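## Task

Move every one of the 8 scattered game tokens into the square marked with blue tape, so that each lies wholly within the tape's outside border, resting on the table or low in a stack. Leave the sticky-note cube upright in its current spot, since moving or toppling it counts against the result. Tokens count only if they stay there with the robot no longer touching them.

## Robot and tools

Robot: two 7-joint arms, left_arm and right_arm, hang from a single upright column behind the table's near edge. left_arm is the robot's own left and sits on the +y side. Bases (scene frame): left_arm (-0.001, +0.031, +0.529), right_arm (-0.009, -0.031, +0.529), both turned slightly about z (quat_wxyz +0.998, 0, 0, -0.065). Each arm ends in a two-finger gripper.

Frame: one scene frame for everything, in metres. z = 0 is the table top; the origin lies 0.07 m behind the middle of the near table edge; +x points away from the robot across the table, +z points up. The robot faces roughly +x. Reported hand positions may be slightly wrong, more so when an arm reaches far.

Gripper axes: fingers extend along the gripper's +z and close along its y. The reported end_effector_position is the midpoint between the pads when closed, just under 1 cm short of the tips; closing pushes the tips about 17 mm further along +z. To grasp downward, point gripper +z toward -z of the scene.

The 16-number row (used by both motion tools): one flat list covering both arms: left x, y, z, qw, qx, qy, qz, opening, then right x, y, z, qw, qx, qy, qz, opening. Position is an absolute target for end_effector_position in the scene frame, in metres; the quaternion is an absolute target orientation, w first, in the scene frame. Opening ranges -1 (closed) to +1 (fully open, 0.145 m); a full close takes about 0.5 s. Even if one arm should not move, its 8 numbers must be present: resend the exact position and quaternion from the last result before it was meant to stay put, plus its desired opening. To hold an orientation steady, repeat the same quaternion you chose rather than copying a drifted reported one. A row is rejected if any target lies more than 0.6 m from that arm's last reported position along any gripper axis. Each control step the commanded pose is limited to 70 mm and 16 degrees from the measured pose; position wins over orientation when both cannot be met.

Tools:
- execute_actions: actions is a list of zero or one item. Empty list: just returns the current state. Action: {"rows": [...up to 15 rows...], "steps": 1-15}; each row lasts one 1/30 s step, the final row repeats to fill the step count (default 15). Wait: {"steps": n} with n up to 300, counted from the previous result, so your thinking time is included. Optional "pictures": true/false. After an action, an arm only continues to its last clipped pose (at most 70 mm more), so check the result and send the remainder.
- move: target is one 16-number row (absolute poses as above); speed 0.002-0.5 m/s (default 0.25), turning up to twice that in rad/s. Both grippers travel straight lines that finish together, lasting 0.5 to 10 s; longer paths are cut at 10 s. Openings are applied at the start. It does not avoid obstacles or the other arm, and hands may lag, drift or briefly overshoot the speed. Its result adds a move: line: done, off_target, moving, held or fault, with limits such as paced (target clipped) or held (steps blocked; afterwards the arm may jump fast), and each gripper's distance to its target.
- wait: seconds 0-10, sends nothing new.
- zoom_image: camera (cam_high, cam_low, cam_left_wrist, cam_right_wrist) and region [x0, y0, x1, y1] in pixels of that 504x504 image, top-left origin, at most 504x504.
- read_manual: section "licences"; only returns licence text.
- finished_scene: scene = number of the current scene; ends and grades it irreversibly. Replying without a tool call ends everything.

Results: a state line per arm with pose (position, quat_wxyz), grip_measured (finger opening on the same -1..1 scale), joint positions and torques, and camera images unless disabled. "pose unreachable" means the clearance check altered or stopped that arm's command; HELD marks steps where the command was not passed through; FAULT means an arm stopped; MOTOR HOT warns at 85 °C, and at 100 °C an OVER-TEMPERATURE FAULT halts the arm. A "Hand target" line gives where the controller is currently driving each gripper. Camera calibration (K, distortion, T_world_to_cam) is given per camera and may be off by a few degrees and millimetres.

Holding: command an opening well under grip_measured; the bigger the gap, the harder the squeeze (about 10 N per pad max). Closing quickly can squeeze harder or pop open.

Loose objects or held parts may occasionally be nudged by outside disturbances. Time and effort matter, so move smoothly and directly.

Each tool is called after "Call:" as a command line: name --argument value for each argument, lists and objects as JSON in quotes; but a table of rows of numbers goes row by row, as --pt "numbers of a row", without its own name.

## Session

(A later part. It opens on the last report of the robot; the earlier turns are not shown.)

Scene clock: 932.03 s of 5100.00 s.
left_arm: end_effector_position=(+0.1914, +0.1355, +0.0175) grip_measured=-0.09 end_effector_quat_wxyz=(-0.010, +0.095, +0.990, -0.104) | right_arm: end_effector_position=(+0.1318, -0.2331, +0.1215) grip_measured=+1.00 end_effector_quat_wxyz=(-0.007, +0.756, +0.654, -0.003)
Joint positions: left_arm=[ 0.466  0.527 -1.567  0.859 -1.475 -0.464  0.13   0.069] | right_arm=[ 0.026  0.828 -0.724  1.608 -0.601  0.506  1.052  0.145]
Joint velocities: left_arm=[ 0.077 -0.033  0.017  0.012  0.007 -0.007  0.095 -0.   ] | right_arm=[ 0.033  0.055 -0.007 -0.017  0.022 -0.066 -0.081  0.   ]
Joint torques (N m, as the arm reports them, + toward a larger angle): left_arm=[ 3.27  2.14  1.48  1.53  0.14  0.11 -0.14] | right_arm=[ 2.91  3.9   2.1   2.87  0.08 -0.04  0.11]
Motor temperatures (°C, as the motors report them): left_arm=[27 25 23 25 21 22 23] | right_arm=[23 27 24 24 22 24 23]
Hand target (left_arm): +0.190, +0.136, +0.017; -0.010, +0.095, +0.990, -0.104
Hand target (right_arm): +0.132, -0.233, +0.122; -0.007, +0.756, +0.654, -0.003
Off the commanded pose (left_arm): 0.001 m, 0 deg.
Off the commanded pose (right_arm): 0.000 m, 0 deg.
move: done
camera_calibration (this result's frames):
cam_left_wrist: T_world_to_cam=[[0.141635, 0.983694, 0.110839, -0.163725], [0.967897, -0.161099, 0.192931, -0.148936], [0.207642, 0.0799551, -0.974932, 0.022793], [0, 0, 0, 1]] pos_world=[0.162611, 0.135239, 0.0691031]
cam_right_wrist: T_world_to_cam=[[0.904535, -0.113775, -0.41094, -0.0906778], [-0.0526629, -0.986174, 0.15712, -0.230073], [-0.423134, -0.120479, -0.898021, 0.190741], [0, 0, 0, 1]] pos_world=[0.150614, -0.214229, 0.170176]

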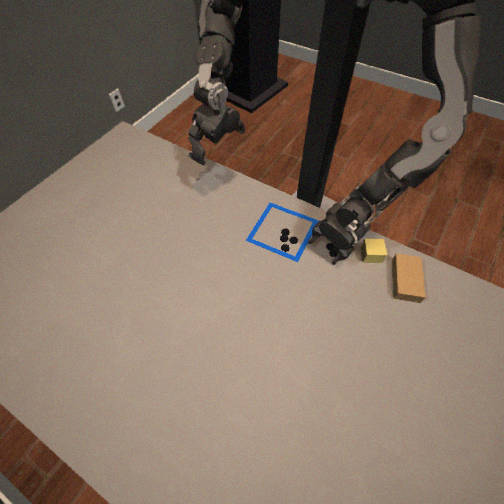

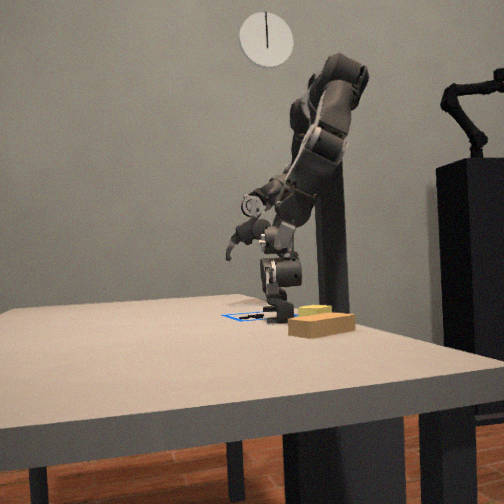

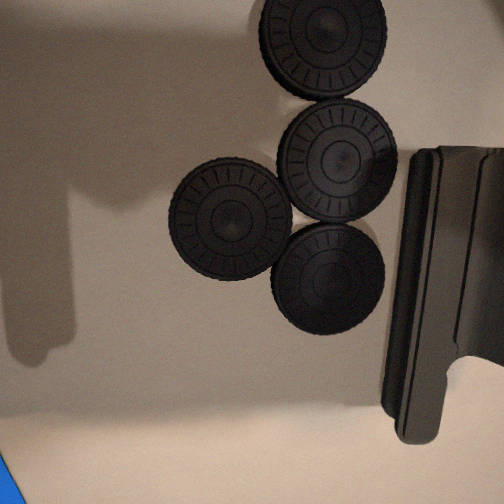

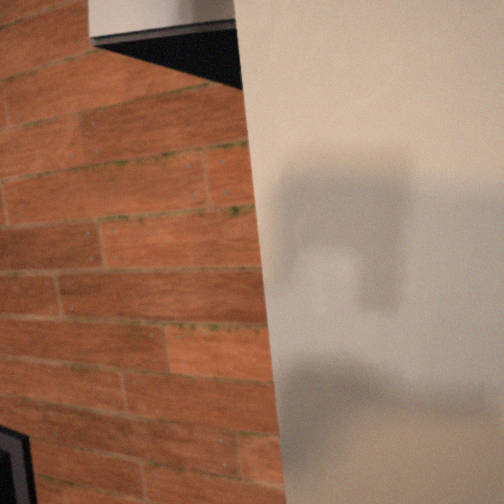

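Call:
execute_actions --actions '[]'

Scene clock: 948.27 s of 5100.00 s.
left_arm: end_effector_position=(+0.1914, +0.1355, +0.0175) grip_measured=-0.09 end_effector_quat_wxyz=(-0.010, +0.095, +0.990, -0.104) | right_arm: end_effector_position=(+0.1318, -0.2331, +0.1215) grip_measured=+1.00 end_effector_quat_wxyz=(-0.007, +0.756, +0.654, -0.003)
Joint positions: left_arm=[ 0.466  0.527 -1.567  0.859 -1.475 -0.464  0.13   0.069] | right_arm=[ 0.026  0.828 -0.724  1.608 -0.601  0.506  1.052  0.145]
Joint velocities: left_arm=[ 0.055  0.077 -0.012 -0.002  0.007 -0.007 -0.022  0.   ] | right_arm=[-0.033  0.011 -0.007  0.002  0.037 -0.022 -0.066  0.   ]
Joint torques (N m, as the arm reports them, + toward a larger angle): left_arm=[ 3.27  2.09  1.49  1.49  0.13  0.1  -0.15] | right_arm=[ 2.88  3.9   2.12  2.87  0.08 -0.04  0.11]
Motor temperatures (°C, as the motors report them): left_arm=[27 25 23 25 21 22 23] | right_arm=[23 27 24 24 22 24 23]
Hand target (left_arm): +0.190, +0.136, +0.017; -0.010, +0.095, +0.990, -0.104
Hand target (right_arm): +0.132, -0.233, +0.122; -0.007, +0.756, +0.654, -0.003
Off the commanded pose (left_arm): 0.001 m, 0 deg.
Off the commanded pose (right_arm): 0.000 m, 0 deg.
Steps of this call (steps 1 to 90: nothing new was sent; then 13.23 s passed at rest). Readings (end_effector_position):
1: left_arm (+0.1914, +0.1355, +0.0175) | right_arm (+0.1318, -0.2331, +0.1215)
2: left_arm (+0.1914, +0.1355, +0.0175) | right_arm (+0.1318, -0.2331, +0.1215)
4: left_arm (+0.1914, +0.1355, +0.0175) | right_arm (+0.1318, -0.2331, +0.1215)
8: left_arm (+0.1914, +0.1355, +0.0175) | right_arm (+0.1318, -0.2331, +0.1215)
90: the state above
camera_calibration (this result's frames):
cam_left_wrist: T_world_to_cam=[[0.141635, 0.983694, 0.110839, -0.163725], [0.967897, -0.161099, 0.192931, -0.148936], [0.207642, 0.0799551, -0.974932, 0.022793], [0, 0, 0, 1]] pos_world=[0.162611, 0.135239, 0.0691031]
cam_right_wrist: T_world_to_cam=[[0.904535, -0.113775, -0.41094, -0.0906778], [-0.0526629, -0.986174, 0.15712, -0.230073], [-0.423134, -0.120479, -0.898021, 0.190741], [0, 0, 0, 1]] pos_world=[0.150614, -0.214229, 0.170176]

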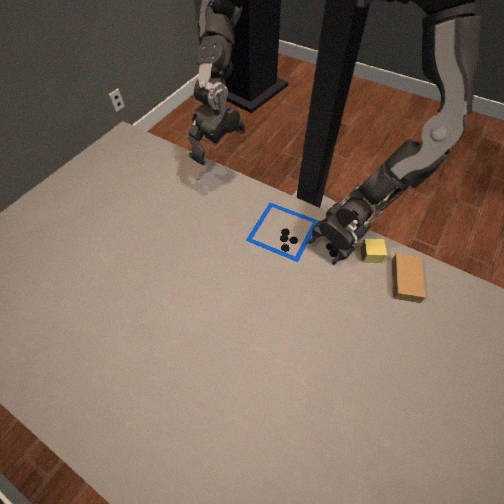

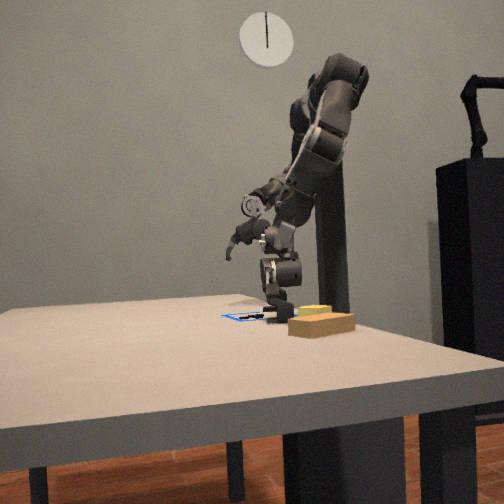

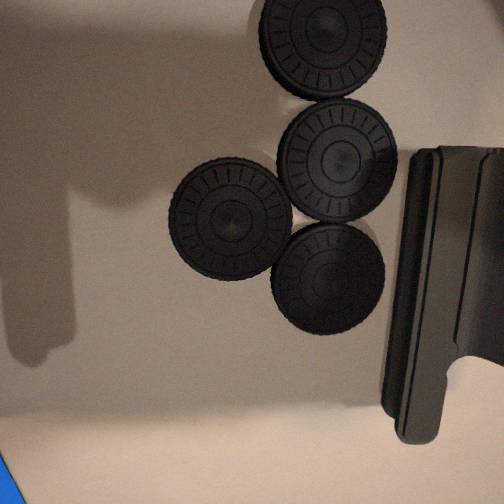

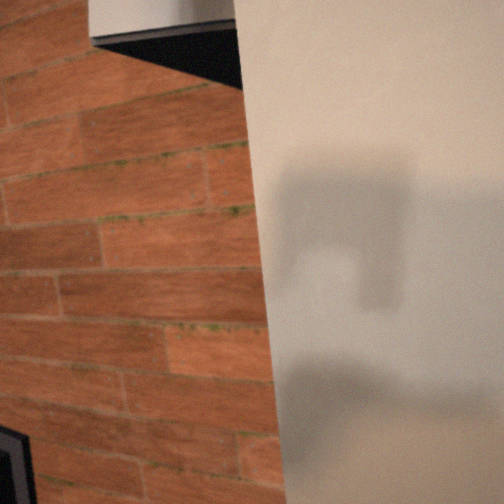

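Call:
move --target '[0.1672,0.1400,0.017,0.010019,-0.09532,-0.98994,0.10405,-0.09,0.1318,-0.2331,0.1215,-0.007,0.756,0.654,-0.003,1]' --speed 0.035

Scene clock: 952.20 s of 5100.00 s.
left_arm: end_effector_position=(+0.1665, +0.1390, +0.0172) grip_measured=-0.09 end_effector_quat_wxyz=(-0.012, +0.095, +0.990, -0.107) | right_arm: end_effector_position=(+0.1318, -0.2331, +0.1215) grip_measured=+1.00 end_effector_quat_wxyz=(-0.007, +0.756, +0.654, -0.003)
Joint positions: left_arm=[ 0.409  0.583 -1.567  0.961 -1.475 -0.409  0.17   0.069] | right_arm=[ 0.026  0.828 -0.724  1.608 -0.601  0.506  1.052  0.145]
Joint velocities: left_arm=[ 0.011  0.033 -0.007 -0.007 -0.022 -0.081  0.051 -0.   ] | right_arm=[-0.011  0.033 -0.012 -0.007  0.081  0.007  0.037  0.   ]
Joint torques (N m, as the arm reports them, + toward a larger angle): left_arm=[3.08 2.31 1.64 1.62 0.14 0.11 0.04] | right_arm=[ 2.92  3.95  2.15  2.88  0.07 -0.04  0.1 ]
Motor temperatures (°C, as the motors report them): left_arm=[27 25 23 25 21 22 23] | right_arm=[23 27 24 24 22 24 23]
Hand target (left_arm): +0.167, +0.140, +0.017; -0.011, +0.095, +0.990, -0.104
Hand target (right_arm): +0.132, -0.233, +0.122; -0.007, +0.756, +0.654, -0.003
Off the commanded pose (left_arm): 0.001 m, 0 deg.
Off the commanded pose (right_arm): 0.000 m, 0 deg.
move: done
camera_calibration (this result's frames):
cam_left_wrist: T_world_to_cam=[[0.142582, 0.984139, 0.105547, -0.163776], [0.968686, -0.160647, 0.189314, -0.124384], [0.203267, 0.0752492, -0.976227, 0.0287808], [0, 0, 0, 1]] pos_world=[0.13799, 0.139031, 0.0689303]
cam_right_wrist: T_world_to_cam=[[0.904535, -0.113775, -0.41094, -0.0906778], [-0.0526629, -0.986174, 0.15712, -0.230073], [-0.423134, -0.120479, -0.898021, 0.190741], [0, 0, 0, 1]] pos_world=[0.150614, -0.214229, 0.170176]

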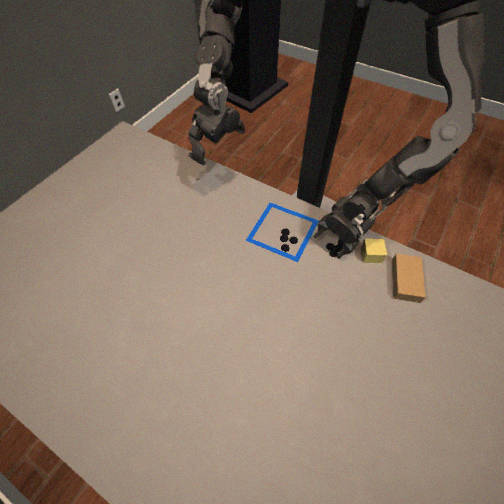

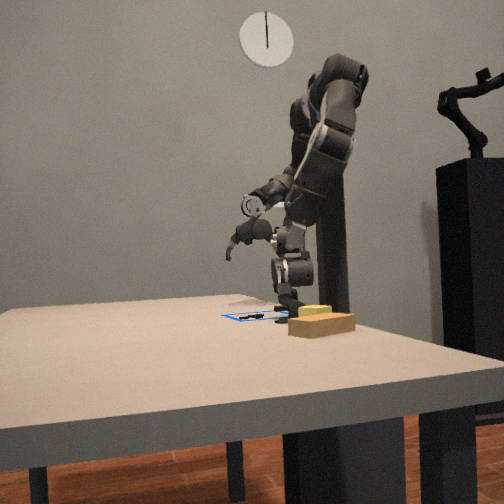

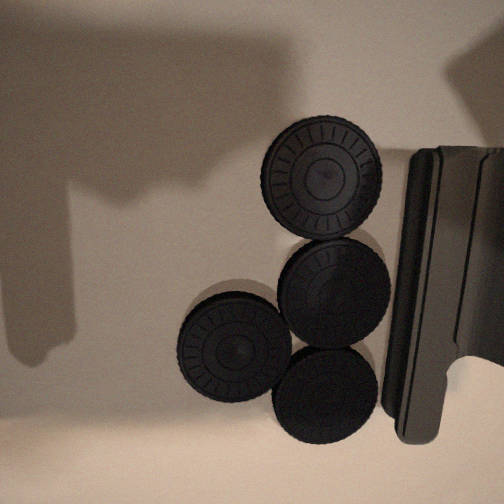

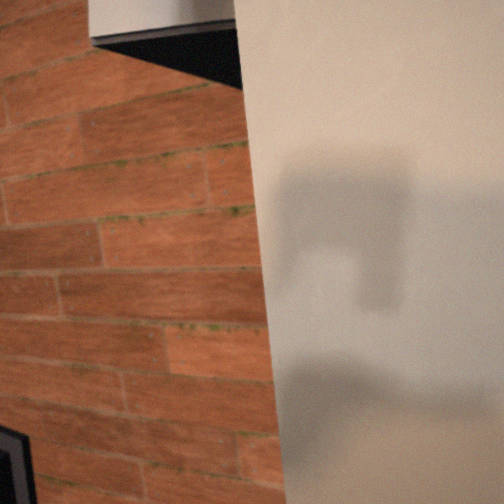

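Call:
move --target '[0.1621,0.0781,0.017,0.00456,-0.04338,-0.99357,0.10443,-0.09,0.1318,-0.2331,0.1215,-0.007,0.756,0.654,-0.003,1]' --speed 0.045

Scene clock: 979.53 s of 5100.00 s.
left_arm: end_effector_position=(+0.1620, +0.0760, +0.0182) grip_measured=-0.09 end_effector_quat_wxyz=(-0.006, +0.047, +0.993, -0.108) | right_arm: end_effector_position=(+0.1318, -0.2331, +0.1215) grip_measured=+1.00 end_effector_quat_wxyz=(-0.007, +0.756, +0.654, -0.003)
Joint positions: left_arm=[ 0.376  0.432 -1.496  0.987 -1.371 -0.36   0.395  0.069] | right_arm=[ 0.026  0.828 -0.724  1.608 -0.601  0.506  1.052  0.145]
Joint velocities: left_arm=[-0.099  0.077  0.012 -0.012  0.022 -0.022 -0.007  0.   ] | right_arm=[ 0.033  0.011  0.007 -0.012 -0.007 -0.066 -0.051 -0.   ]
Joint torques (N m, as the arm reports them, + toward a larger angle): left_arm=[2.8  0.93 1.85 1.61 0.23 0.11 0.04] | right_arm=[ 2.89  3.91  2.11  2.88  0.08 -0.04  0.11]
Motor temperatures (°C, as the motors report them): left_arm=[27 25 23 25 21 22 23] | right_arm=[23 27 24 24 22 24 23]
Hand target (left_arm): +0.162, +0.078, +0.017; -0.005, +0.044, +0.994, -0.104
Hand target (right_arm): +0.132, -0.233, +0.122; -0.007, +0.756, +0.654, -0.003
Off the commanded pose (left_arm): 0.002 m, 1 deg.
Off the commanded pose (right_arm): 0.000 m, 0 deg.
After step 90, 22.73 s passed at rest.
move: done
camera_calibration (this result's frames):
cam_left_wrist: T_world_to_cam=[[0.0460529, 0.99353, 0.103813, -0.0862531], [0.979206, -0.0654528, 0.192019, -0.139316], [0.197571, 0.0928114, -0.975885, 0.0350385], [0, 0, 0, 1]] pos_world=[0.133468, 0.0733244, 0.069899]
cam_right_wrist: T_world_to_cam=[[0.904535, -0.113775, -0.41094, -0.0906778], [-0.0526629, -0.986174, 0.15712, -0.230073], [-0.423134, -0.120479, -0.898021, 0.190741], [0, 0, 0, 1]] pos_world=[0.150614, -0.214229, 0.170176]

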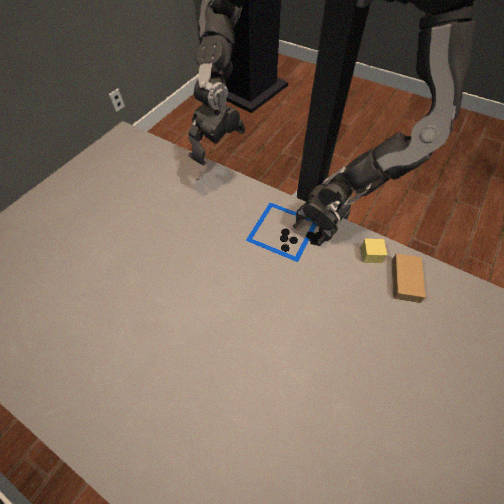

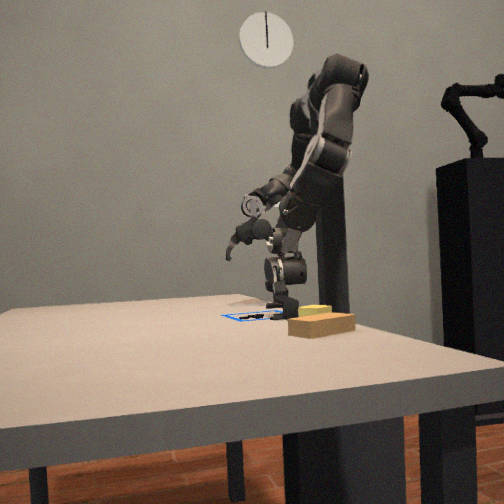

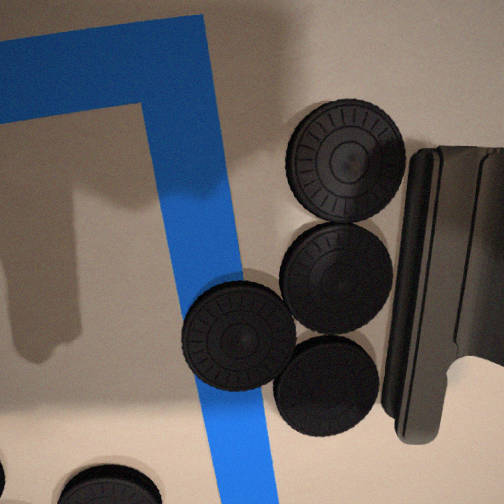

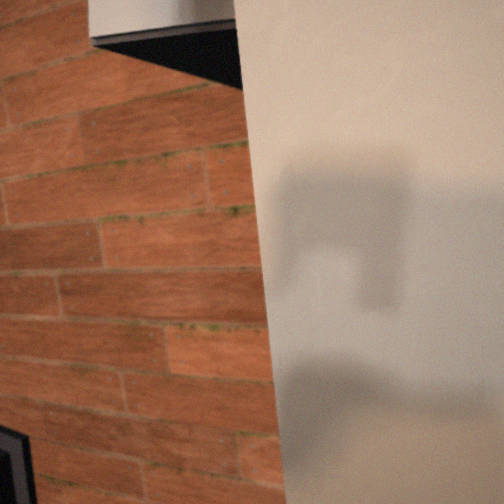

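Call:
move --target '[0.1586,0.0325,0.017,0,0,-0.99452,0.10453,-0.09,0.1318,-0.2331,0.1215,-0.007,0.756,0.654,-0.003,1]' --speed 0.045

Scene clock: 1008.27 s of 5100.00 s.
left_arm: end_effector_position=(+0.1589, +0.0302, +0.0183) grip_measured=-0.09 end_effector_quat_wxyz=(-0.000, +0.004, +0.994, -0.109) | right_arm: end_effector_position=(+0.1318, -0.2331, +0.1215) grip_measured=+1.00 end_effector_quat_wxyz=(-0.007, +0.756, +0.654, -0.003)
Joint positions: left_arm=[ 0.357  0.286 -1.453  0.936 -1.315 -0.294  0.515  0.069] | right_arm=[ 0.026  0.828 -0.724  1.608 -0.601  0.506  1.052  0.145]
Joint velocities: left_arm=[ 0.033 -0.011  0.002  0.002 -0.022 -0.022 -0.022  0.   ] | right_arm=[-0.055 -0.033 -0.002 -0.032  0.007  0.007  0.022 -0.   ]
Joint torques (N m, as the arm reports them, + toward a larger angle): left_arm=[ 2.82 -0.07  1.76  1.92  0.2   0.12  0.03] | right_arm=[ 2.9   3.88  2.11  2.91  0.08 -0.04  0.11]
Motor temperatures (°C, as the motors report them): left_arm=[27 25 23 25 21 22 23] | right_arm=[23 27 24 25 22 24 23]
Hand target (left_arm): +0.159, +0.033, +0.017; -0.000, +0.000, +0.995, -0.105
Hand target (right_arm): +0.132, -0.233, +0.122; -0.007, +0.756, +0.654, -0.003
Off the commanded pose (left_arm): 0.003 m, 1 deg.
Off the commanded pose (right_arm): 0.000 m, 0 deg.
After step 90, 24.43 s passed at rest.
move: done
camera_calibration (this result's frames):
cam_left_wrist: T_world_to_cam=[[-0.0413233, 0.993837, 0.102865, -0.0267216], [0.980925, 0.0207823, 0.193271, -0.142228], [0.189942, 0.108889, -0.975738, 0.0406675], [0, 0, 0, 1]] pos_world=[0.130686, 0.0250844, 0.0699181]
cam_right_wrist: T_world_to_cam=[[0.904535, -0.113775, -0.41094, -0.0906778], [-0.0526629, -0.986174, 0.15712, -0.230073], [-0.423134, -0.120479, -0.898021, 0.190741], [0, 0, 0, 1]] pos_world=[0.150614, -0.214229, 0.170176]

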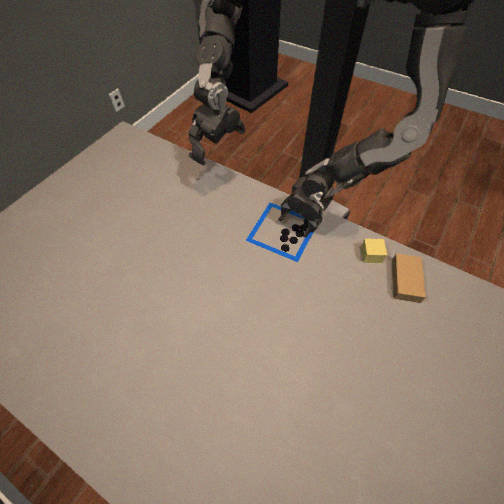

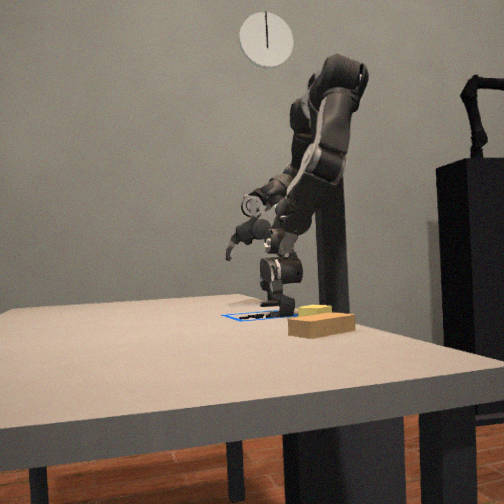

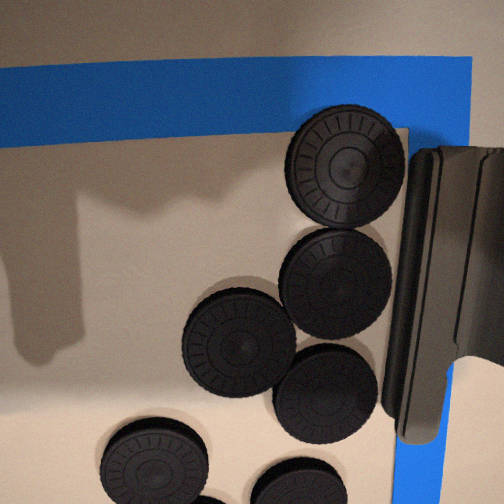

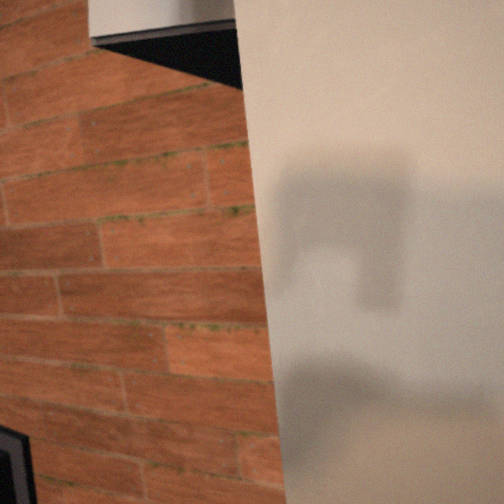

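Call:
move --target '[0.170,0.150,0.175,0,0,-0.99452,0.10453,-0.09,0.1318,-0.2331,0.1215,-0.007,0.756,0.654,-0.003,1]' --speed 0.2

Call:
zoom_image --camera "cam_high" --region '[230,185,400,290]'

Scene clock: 1015.27 s of 5100.00 s.
left_arm: end_effector_position=(+0.1676, +0.1514, +0.1745) grip_measured=-0.09 end_effector_quat_wxyz=(-0.002, -0.003, +0.995, -0.102) | right_arm: end_effector_position=(+0.1318, -0.2331, +0.1215) grip_measured=+1.00 end_effector_quat_wxyz=(-0.007, +0.756, +0.654, -0.003)
Joint positions: left_arm=[ 0.468  1.151 -1.357  1.925 -1.029 -0.408  0.751  0.069] | right_arm=[ 0.026  0.828 -0.724  1.608 -0.601  0.506  1.052  0.145]
Joint velocities: left_arm=[ 0.011  0.011  0.002  0.007 -0.037  0.037  0.066 -0.   ] | right_arm=[-0.011  0.077 -0.007  0.007  0.007  0.037 -0.066 -0.   ]
Joint torques (N m, as the arm reports them, + toward a larger angle): left_arm=[ 2.53  3.02  2.42  2.52  0.22 -0.04 -0.3 ] | right_arm=[ 2.93  3.93  2.13  2.89  0.08 -0.04  0.11]
Motor temperatures (°C, as the motors report them): left_arm=[27 25 23 25 21 22 23] | right_arm=[23 27 24 25 22 24 23]
Hand target (left_arm): +0.166, +0.150, +0.174; -0.005, -0.001, +0.994, -0.105
Hand target (right_arm): +0.132, -0.233, +0.122; -0.007, +0.756, +0.654, -0.003
Off the commanded pose (left_arm): 0.003 m, 0 deg.
Off the commanded pose (right_arm): 0.000 m, 0 deg.
After step 90, 2.60 s passed at rest.
move: done
camera_calibration (this result's frames):
cam_left_wrist: T_world_to_cam=[[-0.0524028, 0.991866, 0.116003, -0.162965], [0.981661, 0.029843, 0.188285, -0.184084], [0.183291, 0.123743, -0.97524, 0.17699], [0, 0, 0, 1]] pos_world=[0.139727, 0.145232, 0.226172]
cam_right_wrist: T_world_to_cam=[[0.904535, -0.113775, -0.41094, -0.0906778], [-0.0526629, -0.986174, 0.15712, -0.230073], [-0.423134, -0.120479, -0.898021, 0.190741], [0, 0, 0, 1]] pos_world=[0.150614, -0.214229, 0.170176]

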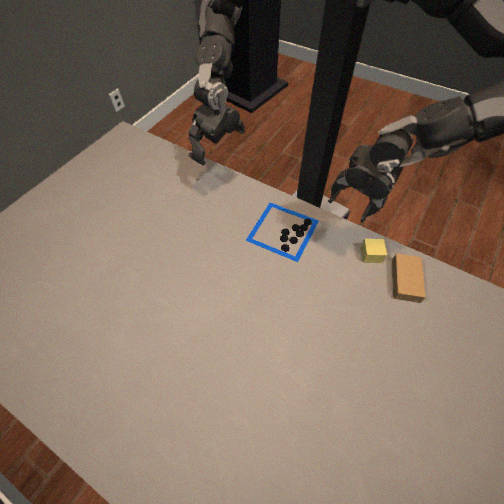

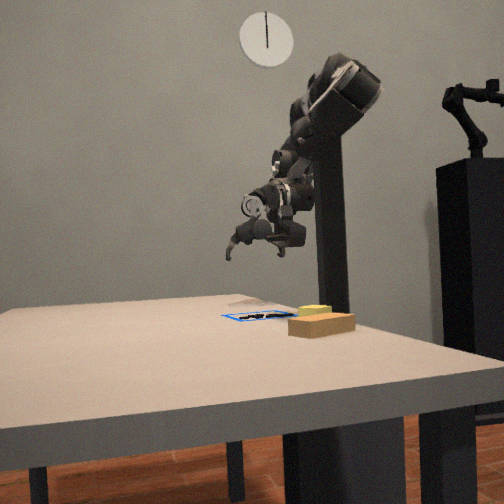

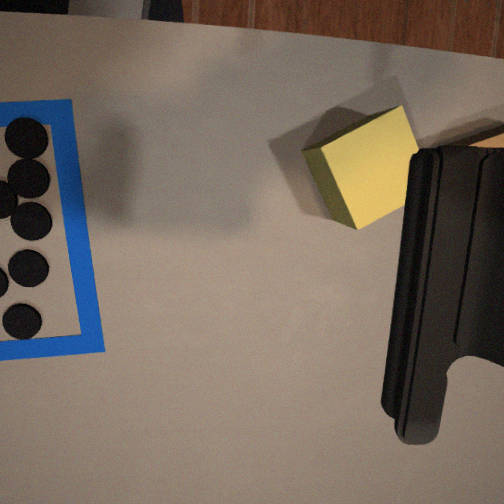

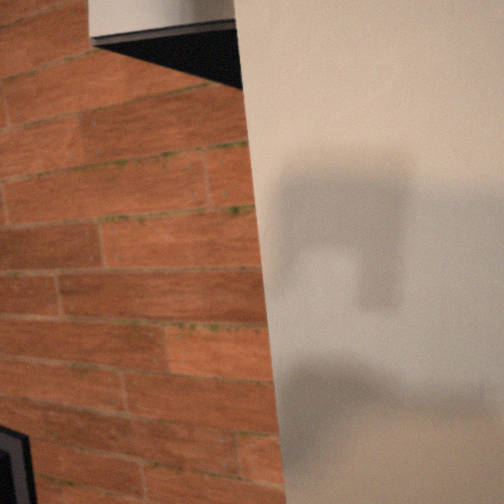

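Region (230, 185, 400, 290) of cam_high's 504x504 image, scaled by 2.965, with more detail than that image has; it fills the top 311 rows of this view, and the rest is white.

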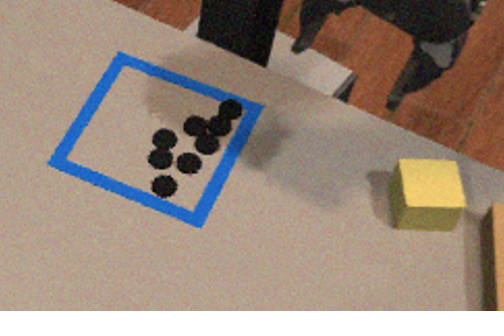

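Call:
finished_scene --scene 2

The scene is finished: the task was done.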